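## Task

Move exactly one red wire connector from the lid of the tool case into the steel junction box; releasing it from a little above the box is acceptable. The task fails if any additional connector, red or otherwise, held or loose, is in the box, or if any red connector is still lifted in the gripper at the finish. The connector must rest in the box on its own, not be held there by the robot.

## Robot and tools

Robot: two 7-joint arms, left_arm and right_arm, each ending in a parallel gripper. Per arm the joint order is always: waist, shoulder, upper arm roll, elbow, forearm roll, wrist pitch, wrist roll. Upper arm roll, forearm roll and wrist pitch have their signs flipped compared with the URDF, both in commands and in results. Stated ranges (URDF signs, radians): waist and both other roll joints -6.283..6.283, shoulder -2.059..2.094, elbow -0.192..3.927, wrist pitch -1.693..3.142. For a flipped joint, negate and swap the bounds (e.g. wrist pitch becomes -3.142..1.693 in your numbers). Real ends may differ by about 0.010 rad.

World frame (used by all reported poses and camera extrinsics): origin on the table surface midway between the arms, +x away from the robot over the table, +z up, left_arm sits toward +y. Arm names do not match image left/right. The gripper's fingers extend along its local +z and separate along its local y. The reported end_effector_position is the point between the pads when closed, roughly 2 cm short of the tips; closing pushes the tips about 10 mm further forward. Reported hand positions can be off, more when the arm is stretched out.

The row: every command is a single list of 16 numbers, each within [-1, 1]: left_arm's 7 joint values then its opening, then right_arm's 7 joint values then its opening. Joint values are offsets, not poses, scaled so 1.0 equals 2.036 rad. Opening is absolute: +1 fully open, -1 shut.

execute_actions(actions): actions is a list of actions; each action is a list of up to 15 rows, one per 1/30 s step; if fewer than 15 rows are given, the last one repeats. Joint offsets in every row are counted from the angles at the start of that action (for a call's first action, the latest reported angles), not from the previous row. If any action would push a joint more than 0.010 rad beyond its range, that action is rejected for both arms; a malformed action, or a first action failing this test, rejects the whole call. An empty list just returns the current state and images.

move(target, speed, blocking): target is one 16-number row whose joint offsets are measured from the Joint positions in the latest result that printed them. speed (rad/s, 0.01 to 2, default 0.5) caps the joint with the longest travel; all joints finish together, so the hand follows a curve. Duration is clamped to 0.5..10 s. Moves ignore obstacles and the other arm; faster moves hit harder, and aiming past a contact presses harder. blocking=false returns after 0.5 s while motion continues; then only wait or stop are accepted until a result shows it ended.

wait(seconds): 0 to 10; lets time pass with the last command held. stop(): brakes a running move (fingers continue). zoom_image(camera, region): camera is cam_high, cam_low, cam_left_wrist or cam_right_wrist (each 896x504); region [x0, y0, x1, y1] in image pixels from the top-left, at most 504x504. finished_scene(scene): ends the given scene (integer) irreversibly and reports success; replying without a tool call also ends everything.

Results: a state line per arm with gripper position (m), quaternion wxyz and velocities; Joint positions and Joint velocities (rad, rad/s) plus finger gap in metres (0.084 open); grip_measured (the opening on the command scale); Joint targets; torques; step readings, with HELD marking steps where an arm's command was held back. "joint sent to its limit" means a joint was clipped at its end. "joint command not followed" means a clearance check altered targets. A move adds a "move:" line with the ending (done, off_target, moving, held, fault), limits=held or none, and each arm's joint farthest from target. Camera calibration is given per camera; changed values are listed with images.

Motion limits: joint targets move at most 3.14 rad/s, each step's target stays within 0.623 rad of the measured angle, and the hand is kept within 70 mm of its measured spot per step, so big offsets need several actions.

Gripping: to hold, keep commanding an opening clearly lower than grip_measured; lower squeezes harder (about 24 N per pad max). Closing quickly can overshoot the force.

Avoid: knocking anything off the table; the arms touching each other; contacts exceeding load limits (waist and shoulder 47 N m, upper arm roll, elbow, forearm roll 28.2, wrist joints 18.8), which cause a torque fault and a 10 s hold; long heavy holding (MOTOR HOT at 65 °C, brake fault at 80 °C); dropping or slamming parts outside the box. Expect occasional tugs on held parts or pushes on loose ones. Release connectors just above the box, never leave a target-colour connector held aloft, and never let a second or wrong connector enter the box.

Each tool is called as name(argument=value, ...), one argument or row to a line, values as JSON.

## Session

execute_actions(
  actions=[],
)

Scene clock: 0.00 s.
left_arm: end_effector_position=(+0.5478, +0.2561, +0.1686) grip_measured=+1.00 end_effector_quat_wxyz=(+0.460, -0.172, +0.841, +0.226) end_effector_velocity=(-0.000, +0.000, -0.001) end_effector_angular_velocity=(+0.001, +0.001, +0.001) | right_arm: end_effector_position=(+0.2426, -0.2473, +0.2201) grip_measured=+1.00 end_effector_quat_wxyz=(-0.068, -0.064, +0.972, +0.217) end_effector_velocity=(+0.000, -0.000, -0.000) end_effector_angular_velocity=(-0.001, +0.001, -0.000)
Joint names: [waist, shoulder, upper arm roll, elbow, forearm roll, wrist pitch, wrist roll]
Joint positions: left_arm=[-0.088  0.233  0.069  0.95  -1.709 -0.794  1.092  0.084] | right_arm=[ 0.697 -1.251  0.857  0.449  0.347 -1.487 -2.766  0.084]
Joint velocities: left_arm=[-0.     0.001 -0.    -0.     0.    -0.001 -0.     0.   ] | right_arm=[ 0.     0.001  0.     0.    -0.    -0.     0.    -0.   ]
Joint torques (N m, as the arm reports them, + toward a larger Joint positions number): no reading
Joint targets: left_arm=[-0.088 0.233 0.069 0.950 -1.709 -0.794 1.092] | right_arm=[0.697 -1.251 0.857 0.449 0.347 -1.487 -2.766]

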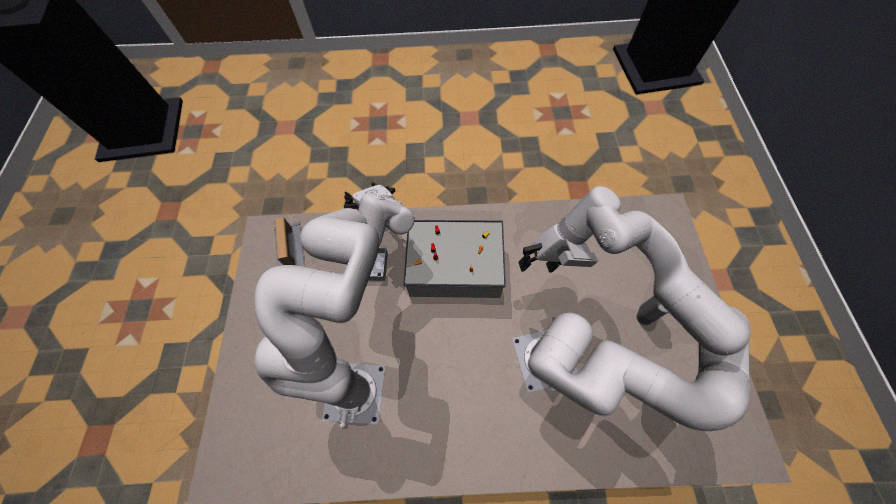

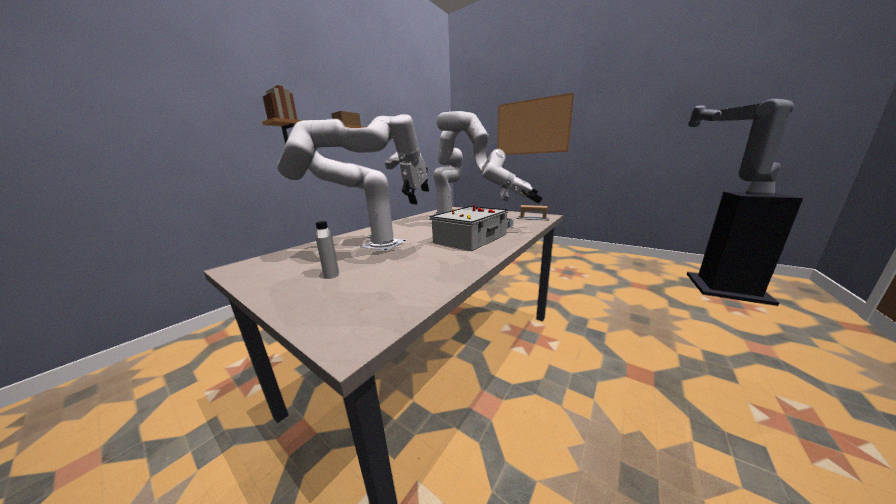

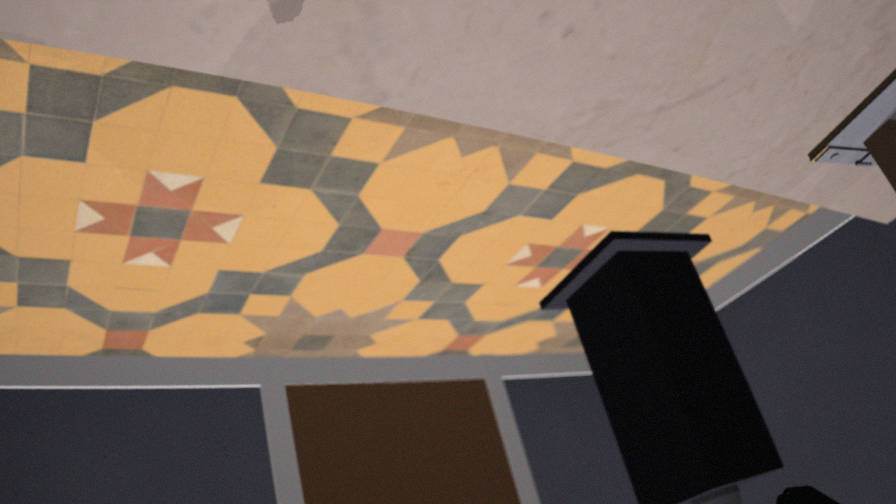

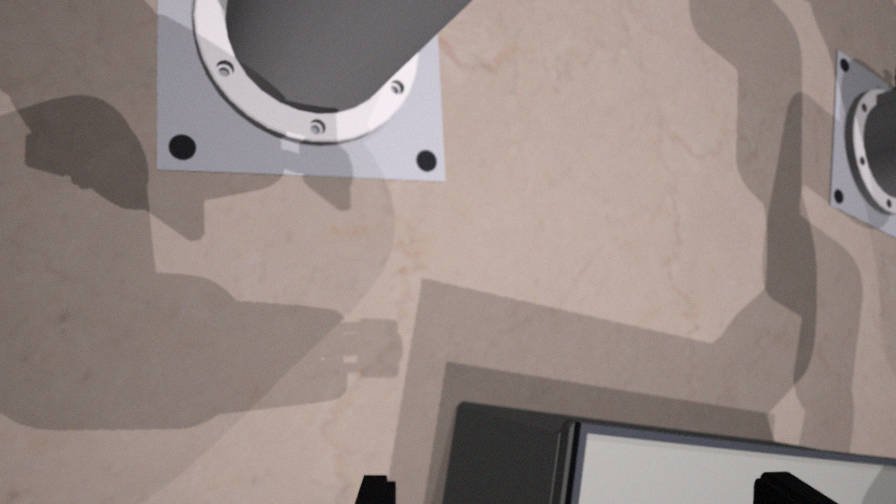

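zoom_image(
  camera="cam_high",
  region=[330, 190, 530, 310],
)

zoom_image(
  camera="cam_low",
  region=[420, 170, 560, 260],
)

Region (330, 190, 530, 310) of cam_high's 896x504 image, scaled by 2.520, with more detail than that image has; it fills the top 302 rows of this view, and the rest is white.

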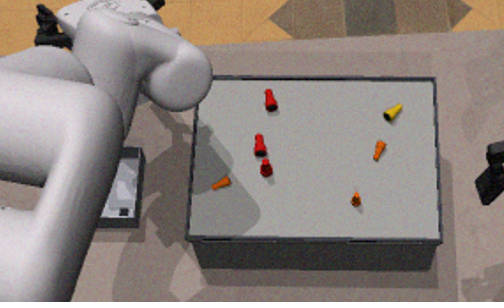

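Region (420, 170, 560, 260) of cam_low's 896x504 image, scaled by 3.600, with more detail than that image has; it fills the top 324 rows of this view, and the rest is white.

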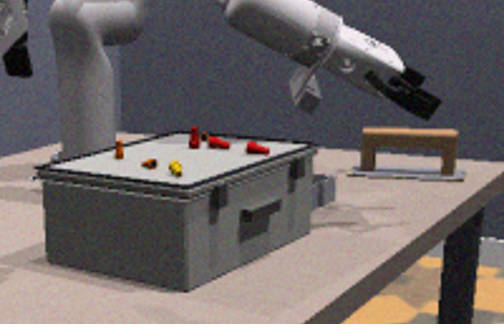

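move(
  target=[-0.2245,-0.163,-0.034,0.1695,0.8394,-0.2947,-0.804,0.0,0,0,0,0,0,0,0,1],
  speed=1,
)

Scene clock: 20.53 s.
left_arm: end_effector_position=(+0.3275, +0.0102, +0.3278) grip_measured=-0.01 end_effector_quat_wxyz=(-0.001, +0.999, -0.051, -0.000) end_effector_velocity=(-0.001, -0.002, +0.002) end_effector_angular_velocity=(-0.004, -0.001, -0.002) | right_arm: end_effector_position=(+0.2426, -0.2473, +0.2201) grip_measured=+1.00 end_effector_quat_wxyz=(-0.068, -0.064, +0.972, +0.217) end_effector_velocity=(-0.001, +0.000, -0.000) end_effector_angular_velocity=(+0.000, +0.001, +0.001)
Joint names: [waist, shoulder, upper arm roll, elbow, forearm roll, wrist pitch, wrist roll]
Joint positions: left_arm=[-0.544 -0.099 -0.001  1.294 -0.001 -1.394 -0.545  0.044] | right_arm=[ 0.697 -1.251  0.857  0.449  0.347 -1.487 -2.766  0.084]
Joint velocities: left_arm=[-0.002 -0.001  0.002  0.003  0.003 -0.    -0.001  0.   ] | right_arm=[ 0.    -0.001  0.001 -0.002 -0.     0.     0.     0.   ]
Joint torques (N m, as the arm reports them, + toward a larger Joint positions number): left_arm=[  0.95 -17.81   0.16  12.84   0.46   1.62  -0.05] | right_arm=[ -2.9    5.74 -12.2   10.97   0.16   0.74   0.23]
Joint targets: left_arm=[-0.545 -0.099 -0.000 1.295 -0.000 -1.394 -0.545] | right_arm=[0.697 -1.251 0.857 0.449 0.347 -1.487 -2.766]
move: done; limits=none; left_arm: farthest joint: the waist, 0.001 radians from its target (0.457 radians at the start); right_arm: farthest joint: the waist, 0.000 radians from its target (0.000 radians at the start)
camera_calibration (this result's frames):
cam_left_wrist: T_world_to_cam=[[-0.120152, -0.992755, 0.000718074, 0.0822742], [-0.992677, 0.120134, -0.0126316, 0.397596], [0.0124538, -0.00223054, -0.99992, 0.450178], [0, 0, 0, 1]] pos_world=[0.398963, 0.0349176, 0.455105]
cam_right_wrist: T_world_to_cam=[[-0.100955, 0.886281, 0.452012, 0.17895], [0.979246, 0.168776, -0.112217, -0.100705], [-0.175745, 0.431302, -0.884925, 0.477377], [0, 0, 0, 1]] pos_world=[0.200577, -0.347497, 0.330255]

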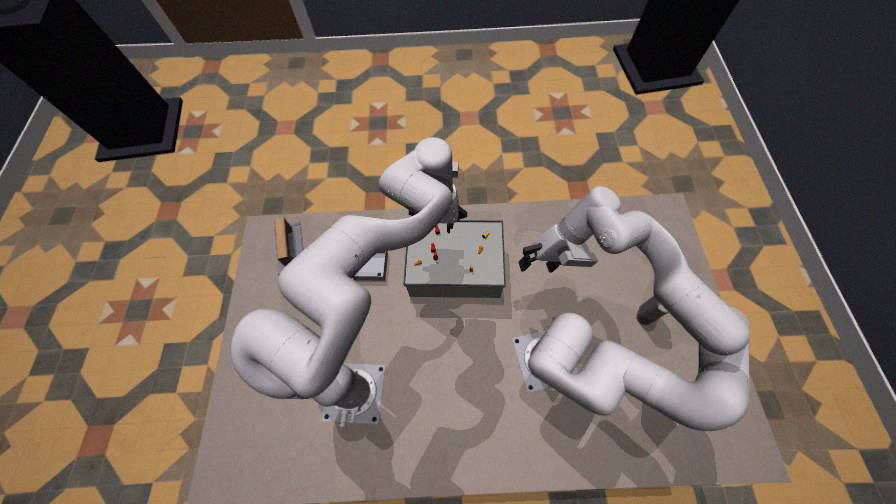

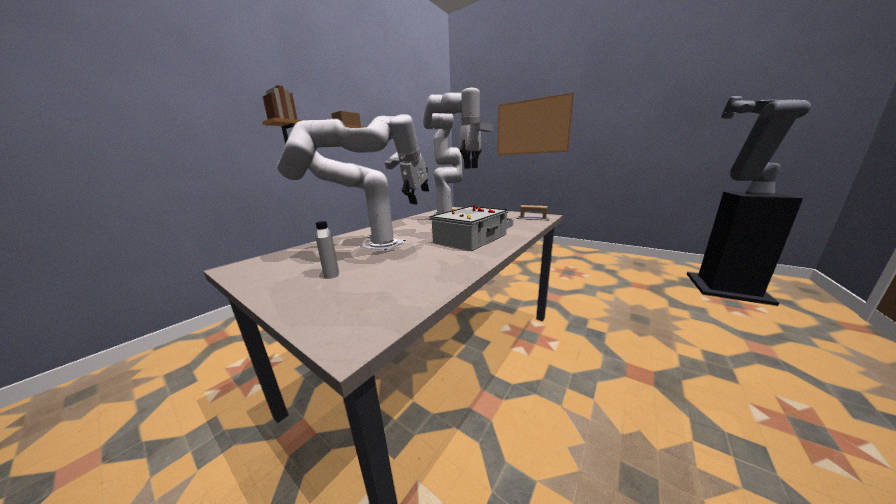

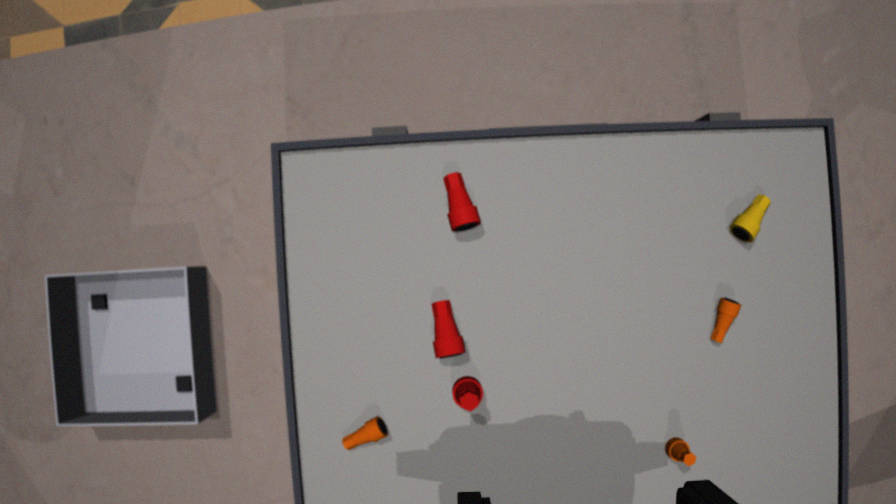

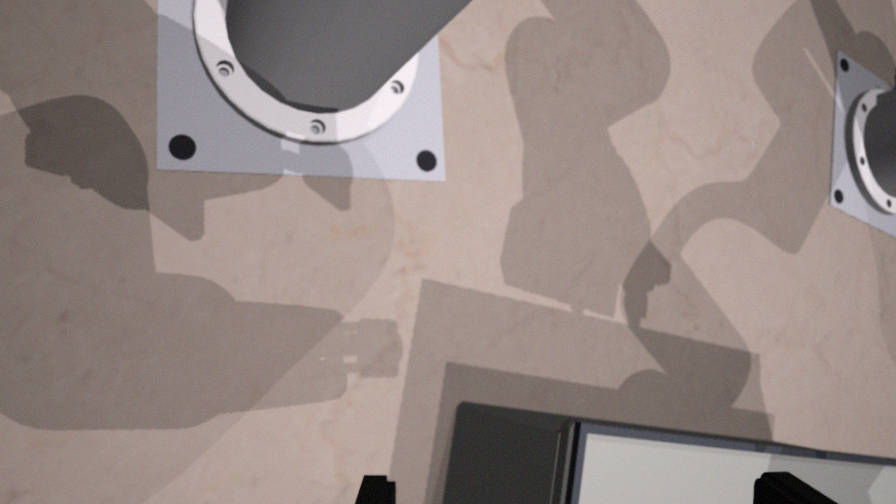

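move(
  target=[0.0639,0.1331,0,0.0044,0,0.1292,-0.035,0.0,0,0,0,0,0,0,0,1],
  speed=0.4,
)

zoom_image(
  camera="cam_low",
  region=[440, 160, 540, 250],
)

Scene clock: 30.03 s.
left_arm: end_effector_position=(+0.4213, +0.0236, +0.2201) grip_measured=-0.01 end_effector_quat_wxyz=(+0.000, +0.999, +0.049, +0.001) end_effector_velocity=(-0.001, +0.005, -0.007) end_effector_angular_velocity=(+0.009, +0.013, +0.008) | right_arm: end_effector_position=(+0.2426, -0.2473, +0.2201) grip_measured=+1.00 end_effector_quat_wxyz=(-0.068, -0.064, +0.972, +0.217) end_effector_velocity=(-0.000, +0.001, -0.000) end_effector_angular_velocity=(+0.002, +0.001, +0.001)
Joint names: [waist, shoulder, upper arm roll, elbow, forearm roll, wrist pitch, wrist roll]
Joint positions: left_arm=[-0.415  0.171 -0.     1.304 -0.001 -1.131 -0.616  0.044] | right_arm=[ 0.697 -1.251  0.857  0.449  0.347 -1.487 -2.766  0.084]
Joint velocities: left_arm=[ 0.003  0.008 -0.004 -0.007 -0.    -0.    -0.    -0.   ] | right_arm=[ 0.001 -0.001  0.001 -0.001 -0.001  0.     0.     0.   ]
Joint torques (N m, as the arm reports them, + toward a larger Joint positions number): left_arm=[  0.25 -23.97   0.44  12.89   0.72   1.6    0.07] | right_arm=[ -3.08   5.78 -12.23  11.05   0.24   0.7    0.24]
Joint targets: left_arm=[-0.414 0.172 -0.001 1.303 -0.001 -1.131 -0.616] | right_arm=[0.697 -1.251 0.857 0.449 0.347 -1.487 -2.766]
move: done; limits=none; left_arm: farthest joint: the waist, 0.001 radians from its target (0.131 radians at the start); right_arm: farthest joint: the waist, 0.000 radians from its target (0.000 radians at the start)
camera_calibration (this result's frames):
cam_left_wrist: T_world_to_cam=[[0.0799563, -0.996796, 0.0019948, 0.0224492], [-0.996688, -0.079977, -0.0146918, 0.494535], [0.0148043, -0.000813492, -0.99989, 0.340315], [0, 0, 0, 1]] pos_world=[0.486065, 0.0622056, 0.347498]
cam_right_wrist: T_world_to_cam=[[-0.100955, 0.88628, 0.452012, 0.17895], [0.979246, 0.168777, -0.112217, -0.100705], [-0.175744, 0.431302, -0.884925, 0.477377], [0, 0, 0, 1]] pos_world=[0.200577, -0.347497, 0.330255]

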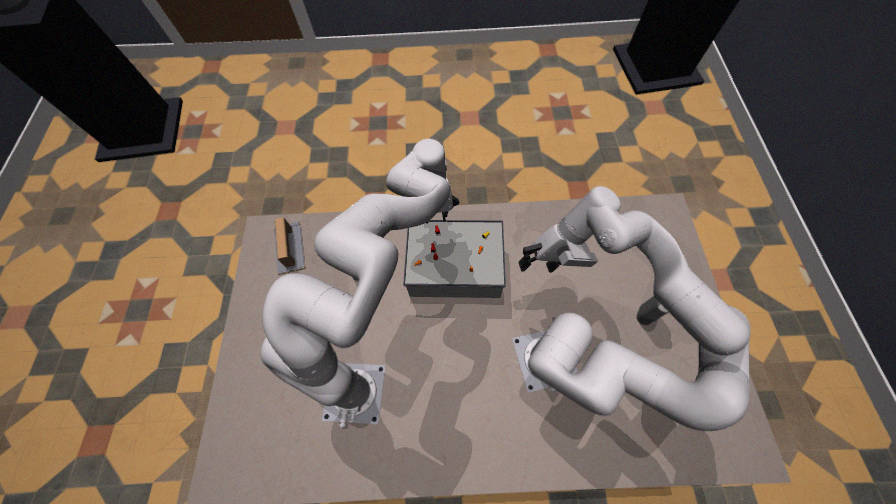

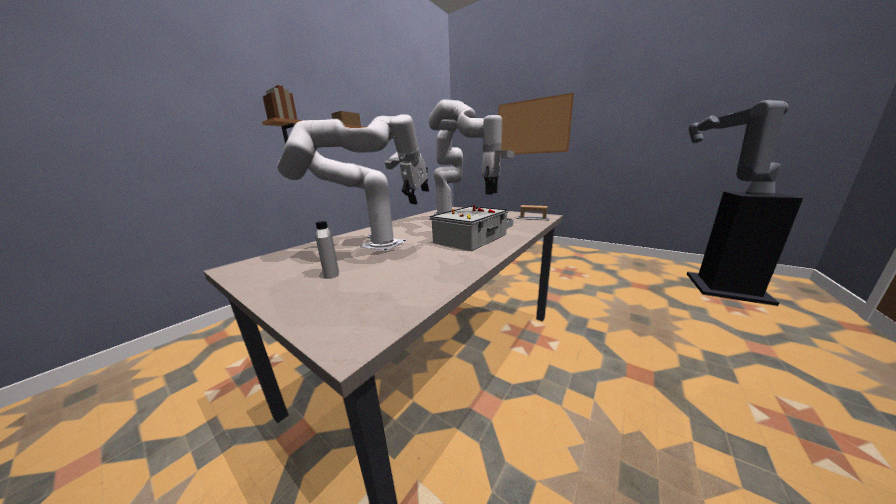

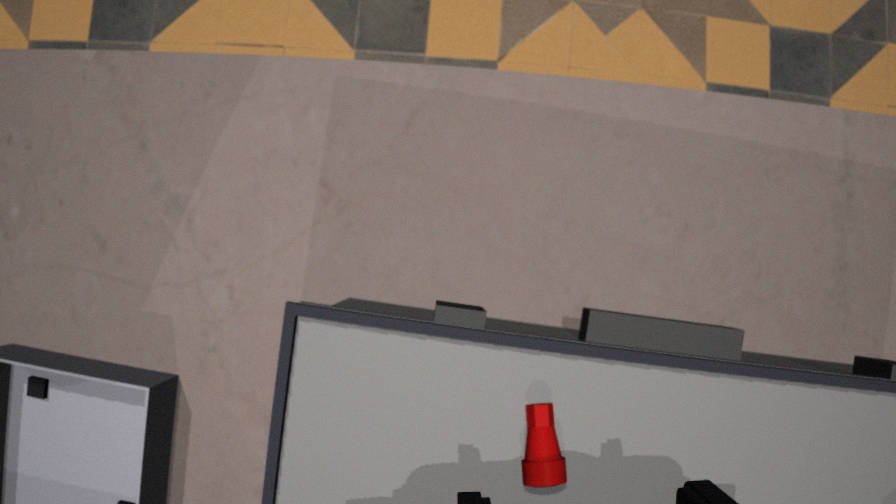

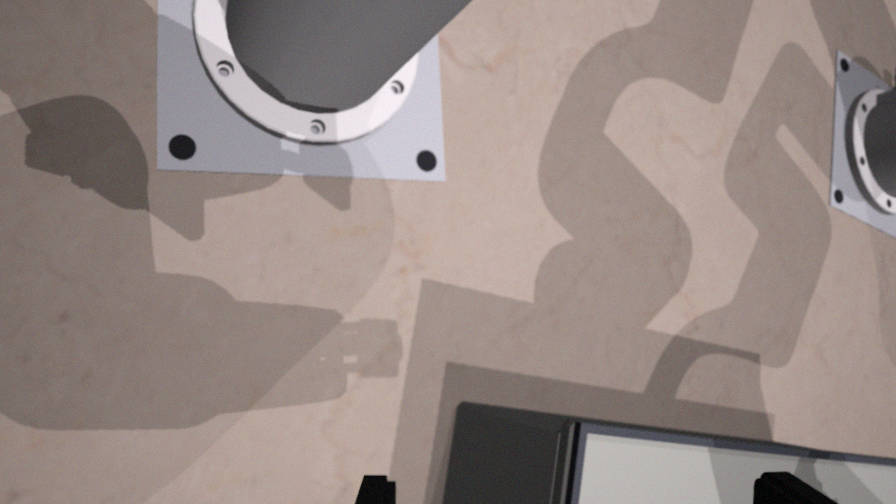

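Region (440, 160, 540, 250) of cam_low's 896x504 image, scaled by 5.040, with more detail than that image has; it fills the top 454 rows of this view, and the rest is white.

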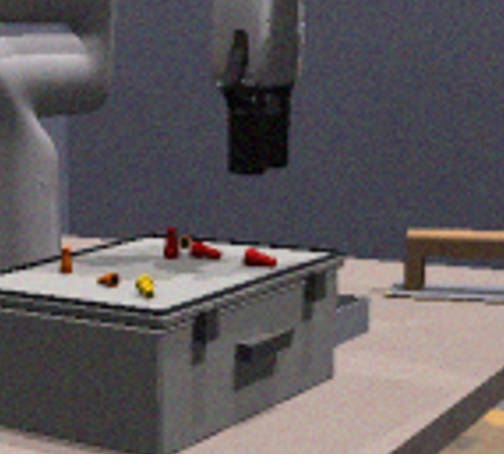

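move(
  target=[-0.0025,0.0322,0,-0.0673,0,0.0984,-0.008,0.0,0,0,0,0,0,0,0,1],
  speed=0.25,
)

zoom_image(
  camera="cam_low",
  region=[465, 185, 515, 225],
)

Scene clock: 36.30 s.
left_arm: end_effector_position=(+0.4162, +0.0234, +0.1457) grip_measured=-0.01 end_effector_quat_wxyz=(-0.000, +0.999, +0.055, +0.000) end_effector_velocity=(-0.002, +0.001, -0.004) end_effector_angular_velocity=(+0.004, +0.007, -0.002) | right_arm: end_effector_position=(+0.2426, -0.2473, +0.2201) grip_measured=+1.00 end_effector_quat_wxyz=(-0.068, -0.064, +0.972, +0.217) end_effector_velocity=(+0.000, -0.000, +0.000) end_effector_angular_velocity=(+0.000, +0.000, -0.001)
Joint names: [waist, shoulder, upper arm roll, elbow, forearm roll, wrist pitch, wrist roll]
Joint positions: left_arm=[-0.42   0.236 -0.     1.167 -0.001 -0.931 -0.632  0.044] | right_arm=[ 0.697 -1.251  0.857  0.449  0.347 -1.487 -2.766  0.084]
Joint velocities: left_arm=[ 0.     0.004 -0.    -0.005  0.     0.001  0.002 -0.   ] | right_arm=[ 0.     0.001  0.     0.001 -0.     0.     0.    -0.   ]
Joint torques (N m, as the arm reports them, + toward a larger Joint positions number): left_arm=[  0.32 -24.23   0.51  12.12   0.8    1.89  -0.13] | right_arm=[ -3.13   5.76 -12.18  11.05   0.16   0.7    0.26]
Joint targets: left_arm=[-0.420 0.237 -0.000 1.167 -0.001 -0.931 -0.632] | right_arm=[0.697 -1.251 0.857 0.449 0.347 -1.487 -2.766]
move: done; limits=none; left_arm: farthest joint: the waist, 0.000 radians from its target (0.006 radians at the start); right_arm: farthest joint: the waist, 0.000 radians from its target (0.000 radians at the start)
camera_calibration (this result's frames):
cam_left_wrist: T_world_to_cam=[[0.0910157, -0.995849, 0.00133033, 0.0183326], [-0.995755, -0.0910254, -0.0136398, 0.488086], [0.0137042, -0.0000832499, -0.999906, 0.2664], [0, 0, 0, 1]] pos_world=[0.480695, 0.0627069, 0.273008]
cam_right_wrist: T_world_to_cam=[[-0.100956, 0.88628, 0.452012, 0.17895], [0.979246, 0.168777, -0.112217, -0.100705], [-0.175745, 0.431302, -0.884925, 0.477377], [0, 0, 0, 1]] pos_world=[0.200577, -0.347497, 0.330255]

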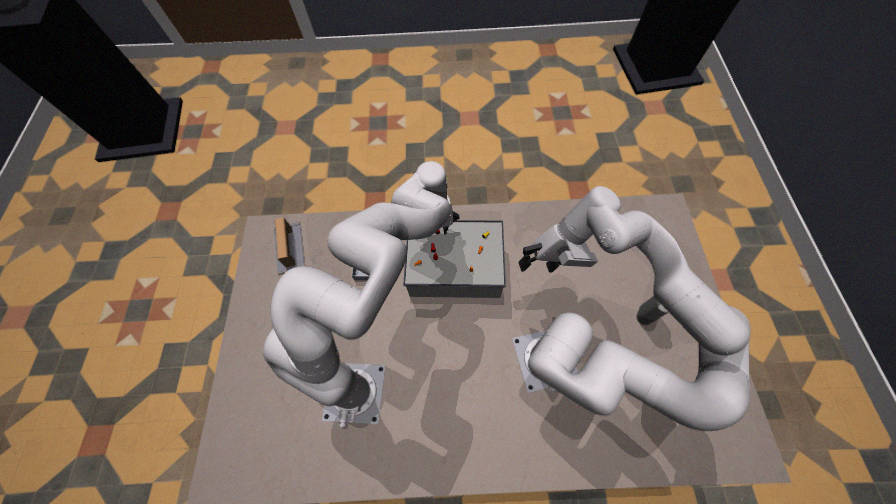

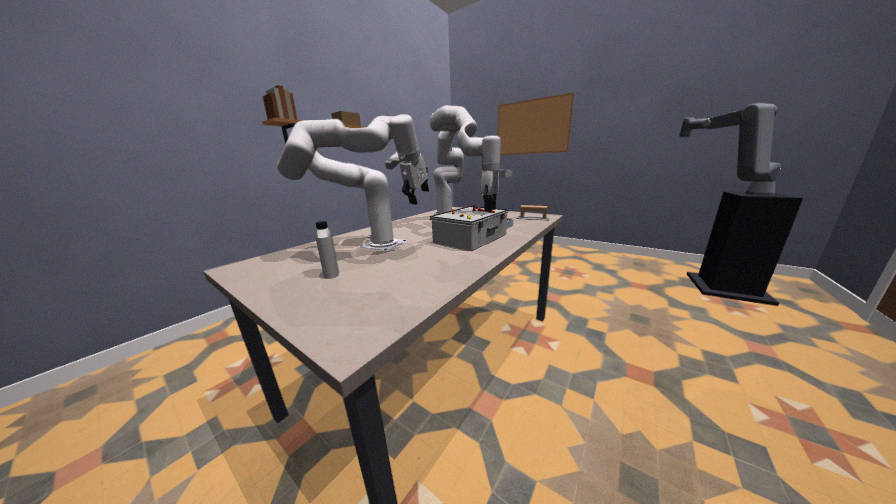

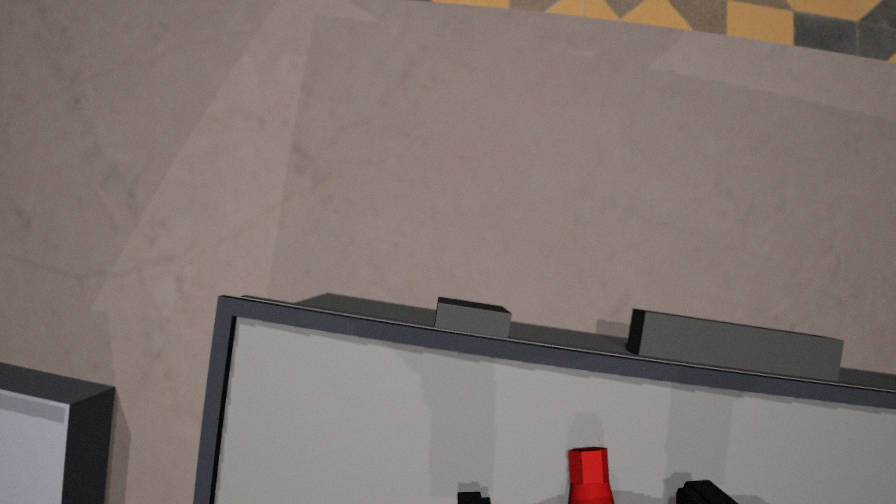

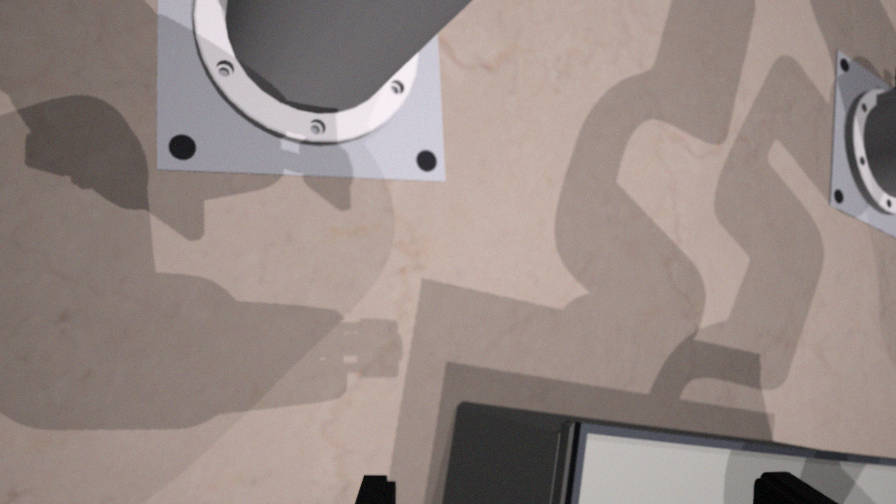

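Region (465, 185, 515, 225) of cam_low's 896x504 image, scaled by 10.080, with more detail than that image has; it fills the top 403 rows of this view, and the rest is white.

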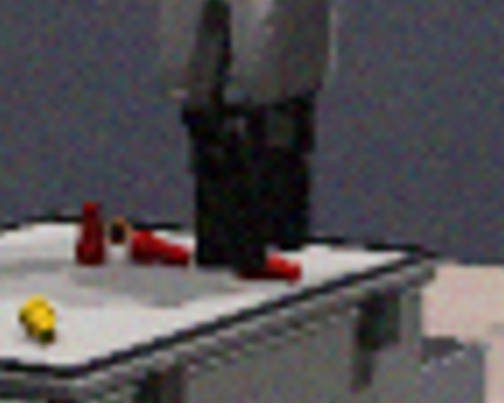

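move(
  target=[-0.0015,0.0054,0,-0.0049,0,0.0102,0,-0.2,0,0,0,0,0,0,0,1],
  speed=0.1,
)

execute_actions(
  actions=[
    [[0,0,0,0,0,0,0,-0.4,0,0,0,0,0,0,0,1],[0,0,0,0,0,0,0,-0.5,0,0,0,0,0,0,0,1],[0,0,0,0,0,0,0,-0.55,0,0,0,0,0,0,0,1],[0,0,0,0,0,0,0,-0.6,0,0,0,0,0,0,0,1],[0,0,0,0,0,0,0,-0.63,0,0,0,0,0,0,0,1],[0,0,0,0,0,0,0,-0.66,0,0,0,0,0,0,0,1],[0,0,0,0,0,0,0,-0.7,0,0,0,0,0,0,0,1],[0,0,0,0,0,0,0,-0.75,0,0,0,0,0,0,0,1],[0,0,0,0,0,0,0,-0.8,0,0,0,0,0,0,0,1],[0,0,0,0,0,0,0,-0.9,0,0,0,0,0,0,0,1]],
  ],
)

zoom_image(
  camera="cam_low",
  region=[465, 185, 515, 225],
)

Scene clock: 43.57 s.
left_arm: end_effector_position=(+0.4153, +0.0221, +0.1378) grip_measured=-0.21 end_effector_quat_wxyz=(-0.000, +0.999, +0.053, +0.000) end_effector_velocity=(+0.001, -0.000, +0.001) end_effector_angular_velocity=(-0.002, -0.003, +0.000) | right_arm: end_effector_position=(+0.2426, -0.2473, +0.2201) grip_measured=+1.00 end_effector_quat_wxyz=(-0.068, -0.064, +0.972, +0.217) end_effector_velocity=(-0.000, +0.000, -0.000) end_effector_angular_velocity=(-0.000, -0.000, +0.000)
Joint names: [waist, shoulder, upper arm roll, elbow, forearm roll, wrist pitch, wrist roll]
Joint positions: left_arm=[-0.423  0.247 -0.     1.157 -0.001 -0.91  -0.632  0.035] | right_arm=[ 0.697 -1.251  0.857  0.449  0.347 -1.487 -2.766  0.084]
Joint velocities: left_arm=[-0.    -0.001 -0.     0.     0.     0.002 -0.     0.   ] | right_arm=[ 0.    -0.    -0.    -0.001 -0.     0.     0.    -0.   ]
Joint torques (N m, as the arm reports them, + toward a larger Joint positions number): left_arm=[  0.38 -24.02   0.22  12.03   0.63   1.6    0.1 ] | right_arm=[ -3.22   5.89 -12.22  11.     0.19   0.62   0.26]
Joint targets: left_arm=[-0.423 0.247 -0.000 1.157 -0.001 -0.910 -0.632] | right_arm=[0.697 -1.251 0.857 0.449 0.347 -1.487 -2.766]
move: done; limits=none; left_arm: farthest joint: the waist, 0.000 radians from its target (0.003 radians at the start); right_arm: farthest joint: the waist, 0.000 radians from its target (0.000 radians at the start)
camera_calibration (this result's frames):
cam_left_wrist: T_world_to_cam=[[0.0880042, -0.996119, 0.00133176, 0.0183619], [-0.996026, -0.0880142, -0.0136434, 0.487078], [0.0137076, -0.000125792, -0.999906, 0.258474], [0, 0, 0, 1]] pos_world=[0.479983, 0.0611928, 0.26507]
cam_right_wrist: T_world_to_cam=[[-0.100956, 0.88628, 0.452012, 0.17895], [0.979246, 0.168777, -0.112217, -0.100705], [-0.175744, 0.431302, -0.884925, 0.477377], [0, 0, 0, 1]] pos_world=[0.200577, -0.347497, 0.330255]

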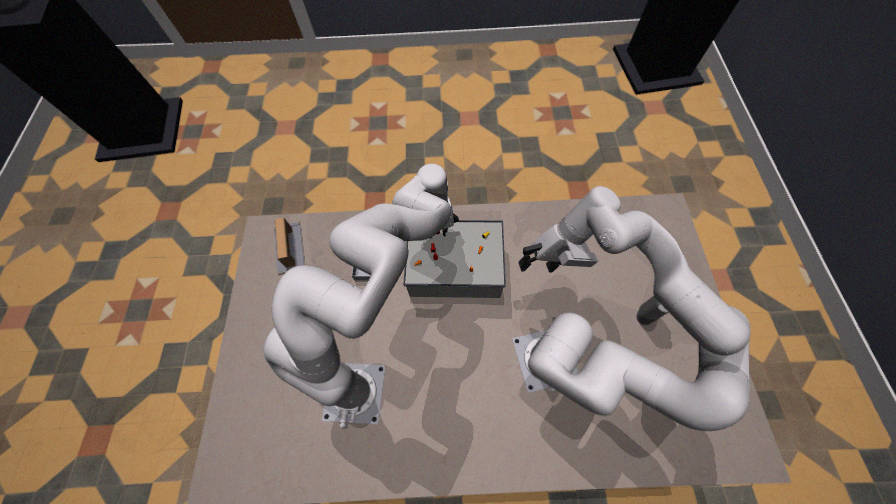

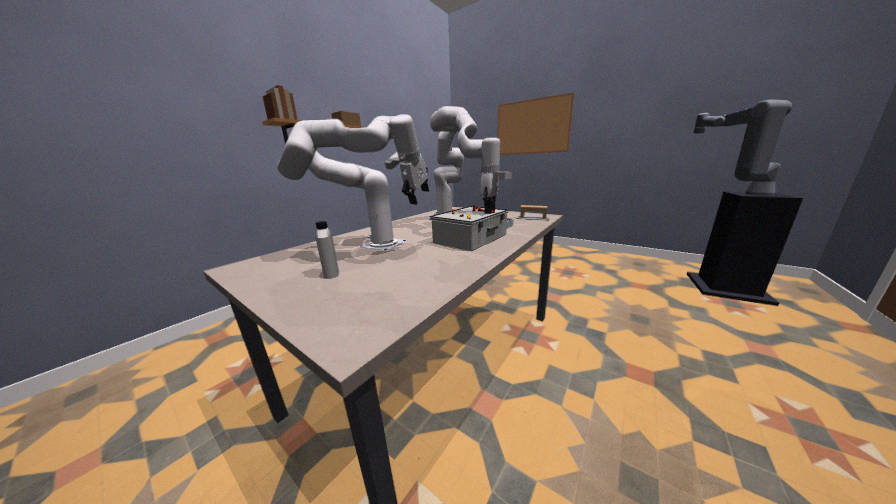

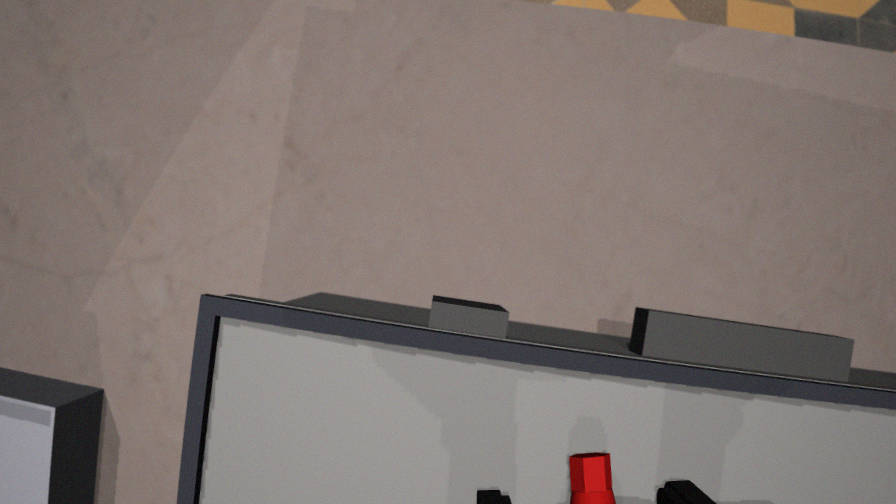

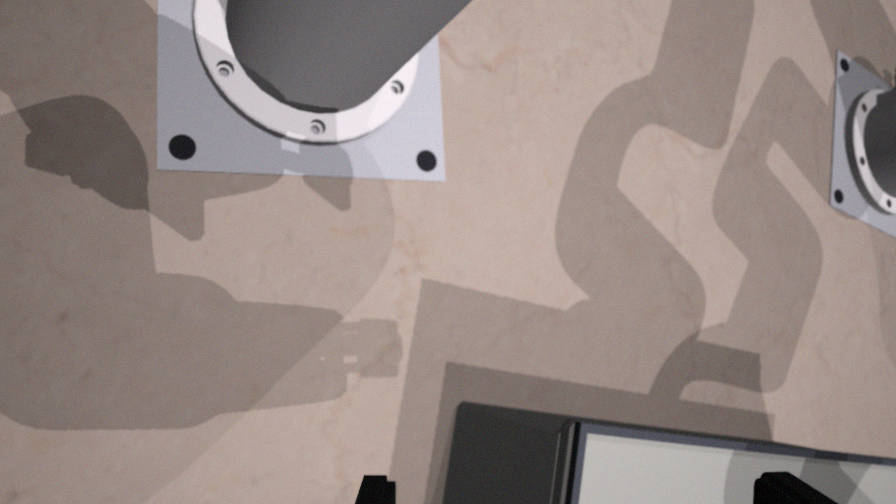

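Scene clock: 44.07 s.
left_arm: end_effector_position=(+0.4155, +0.0220, +0.1380) grip_measured=-0.68 end_effector_quat_wxyz=(-0.000, +0.999, +0.053, +0.000) end_effector_velocity=(-0.000, +0.000, -0.000) end_effector_angular_velocity=(+0.001, +0.001, -0.000) | right_arm: end_effector_position=(+0.2426, -0.2473, +0.2201) grip_measured=+1.00 end_effector_quat_wxyz=(-0.068, -0.064, +0.972, +0.217) end_effector_velocity=(+0.000, -0.000, +0.000) end_effector_angular_velocity=(-0.001, +0.001, -0.002)
Joint names: [waist, shoulder, upper arm roll, elbow, forearm roll, wrist pitch, wrist roll]
Joint positions: left_arm=[-0.423  0.247 -0.     1.158 -0.001 -0.91  -0.632  0.014] | right_arm=[ 0.697 -1.251  0.857  0.449  0.347 -1.487 -2.766  0.084]
Joint velocities: left_arm=[-0.     0.001 -0.     0.    -0.    -0.     0.    -0.   ] | right_arm=[-0.     0.003 -0.     0.002 -0.     0.     0.001 -0.   ]
Joint torques (N m, as the arm reports them, + toward a larger Joint positions number): left_arm=[  0.84 -23.37   0.08  11.5    0.98   1.53  -0.07] | right_arm=[ -2.99   5.56 -12.26  10.89   0.11   0.75   0.18]
Joint targets: left_arm=[-0.423 0.247 -0.000 1.157 -0.001 -0.910 -0.632] | right_arm=[0.697 -1.251 0.857 0.449 0.347 -1.487 -2.766]
Step readings (joint positions):
0: left_arm=[-0.423 0.247 -0.000 1.157 -0.001 -0.910 -0.632] | right_arm=[0.697 -1.251 0.857 0.449 0.347 -1.487 -2.766]
1: left_arm=[-0.423 0.247 -0.000 1.157 -0.001 -0.910 -0.632] | right_arm=[0.697 -1.251 0.857 0.449 0.347 -1.487 -2.766]
2: left_arm=[-0.423 0.247 -0.000 1.158 -0.001 -0.910 -0.632] | right_arm=[0.697 -1.251 0.857 0.449 0.347 -1.487 -2.766]
4: left_arm=[-0.423 0.247 -0.000 1.158 -0.001 -0.910 -0.632] | right_arm=[0.697 -1.251 0.857 0.449 0.347 -1.487 -2.766]
8: left_arm=[-0.423 0.247 -0.000 1.158 -0.001 -0.910 -0.632] | right_arm=[0.697 -1.251 0.857 0.449 0.347 -1.487 -2.766]
15: Joint positions above
camera_calibration (this result's frames):
cam_left_wrist: T_world_to_cam=[[0.0879862, -0.99612, 0.00165392, 0.0182286], [-0.996021, -0.0880008, -0.0140889, 0.487256], [0.0141798, -0.000407707, -0.999899, 0.258493], [0, 0, 0, 1]] pos_world=[0.480048, 0.0611422, 0.265302]
cam_right_wrist: T_world_to_cam=[[-0.100956, 0.88628, 0.452012, 0.17895], [0.979246, 0.168777, -0.112216, -0.100705], [-0.175744, 0.431302, -0.884925, 0.477377], [0, 0, 0, 1]] pos_world=[0.200577, -0.347497, 0.330255]

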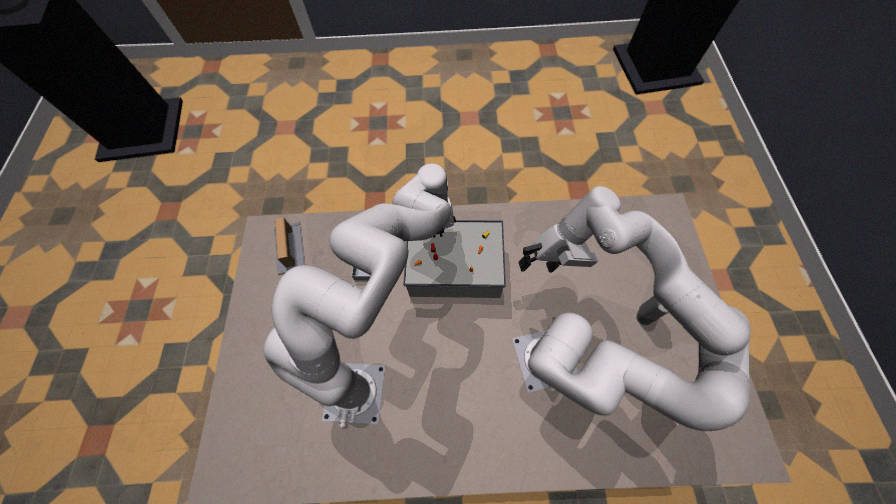

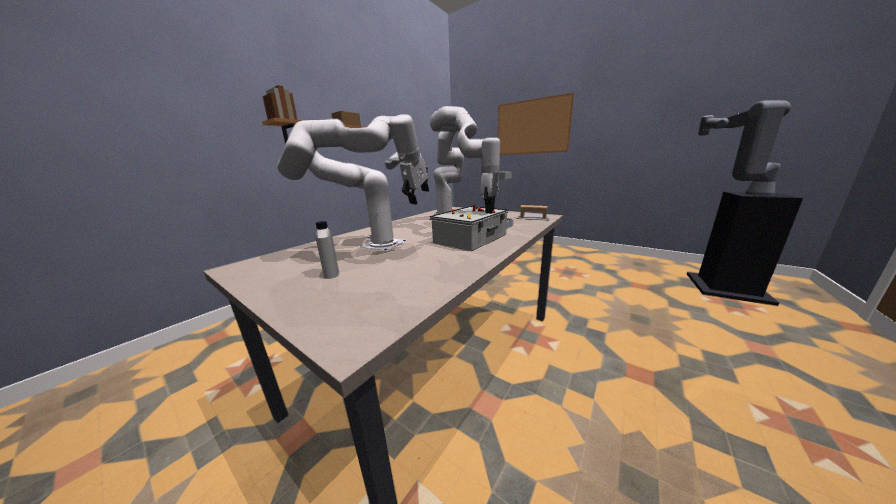

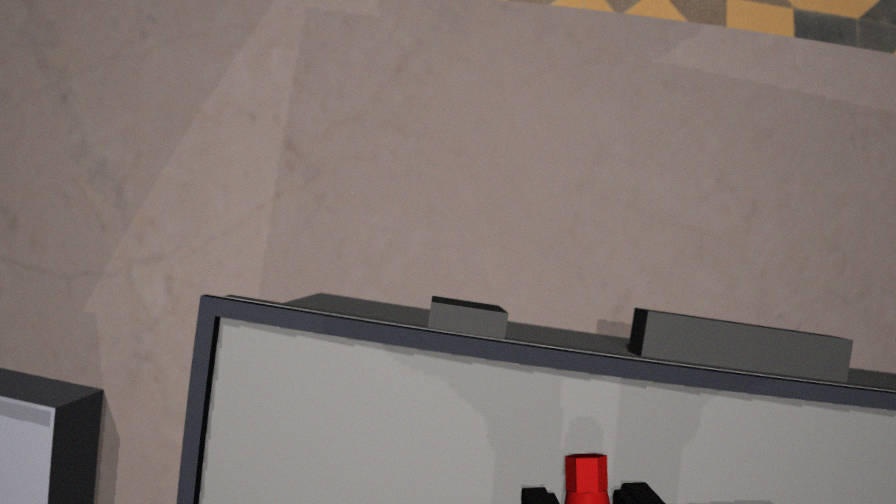

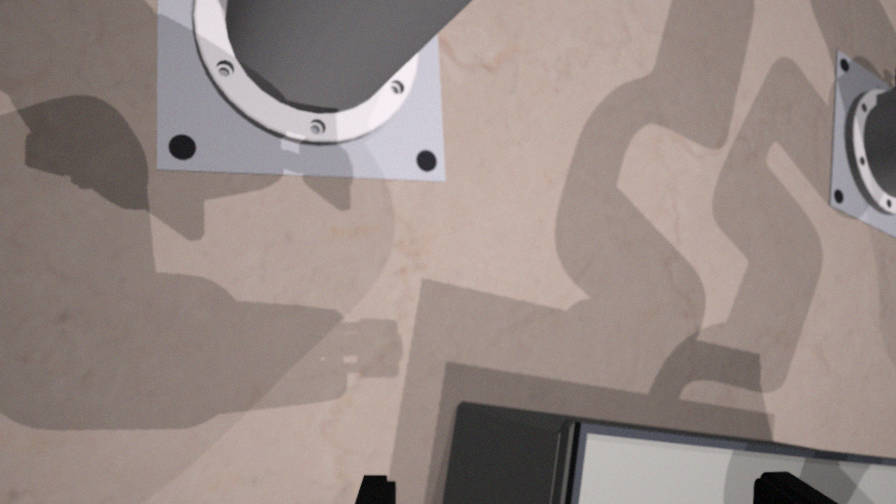

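Region (465, 185, 515, 225) of cam_low's 896x504 image, scaled by 10.080, with more detail than that image has; it fills the top 403 rows of this view, and the rest is white.

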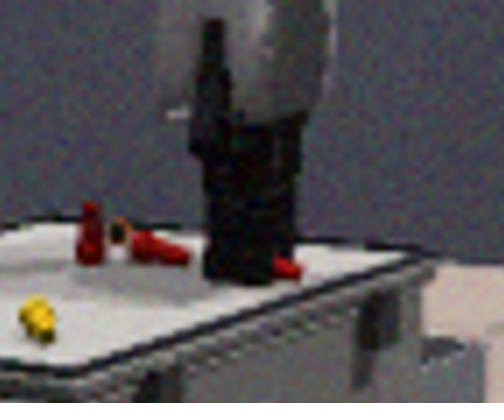

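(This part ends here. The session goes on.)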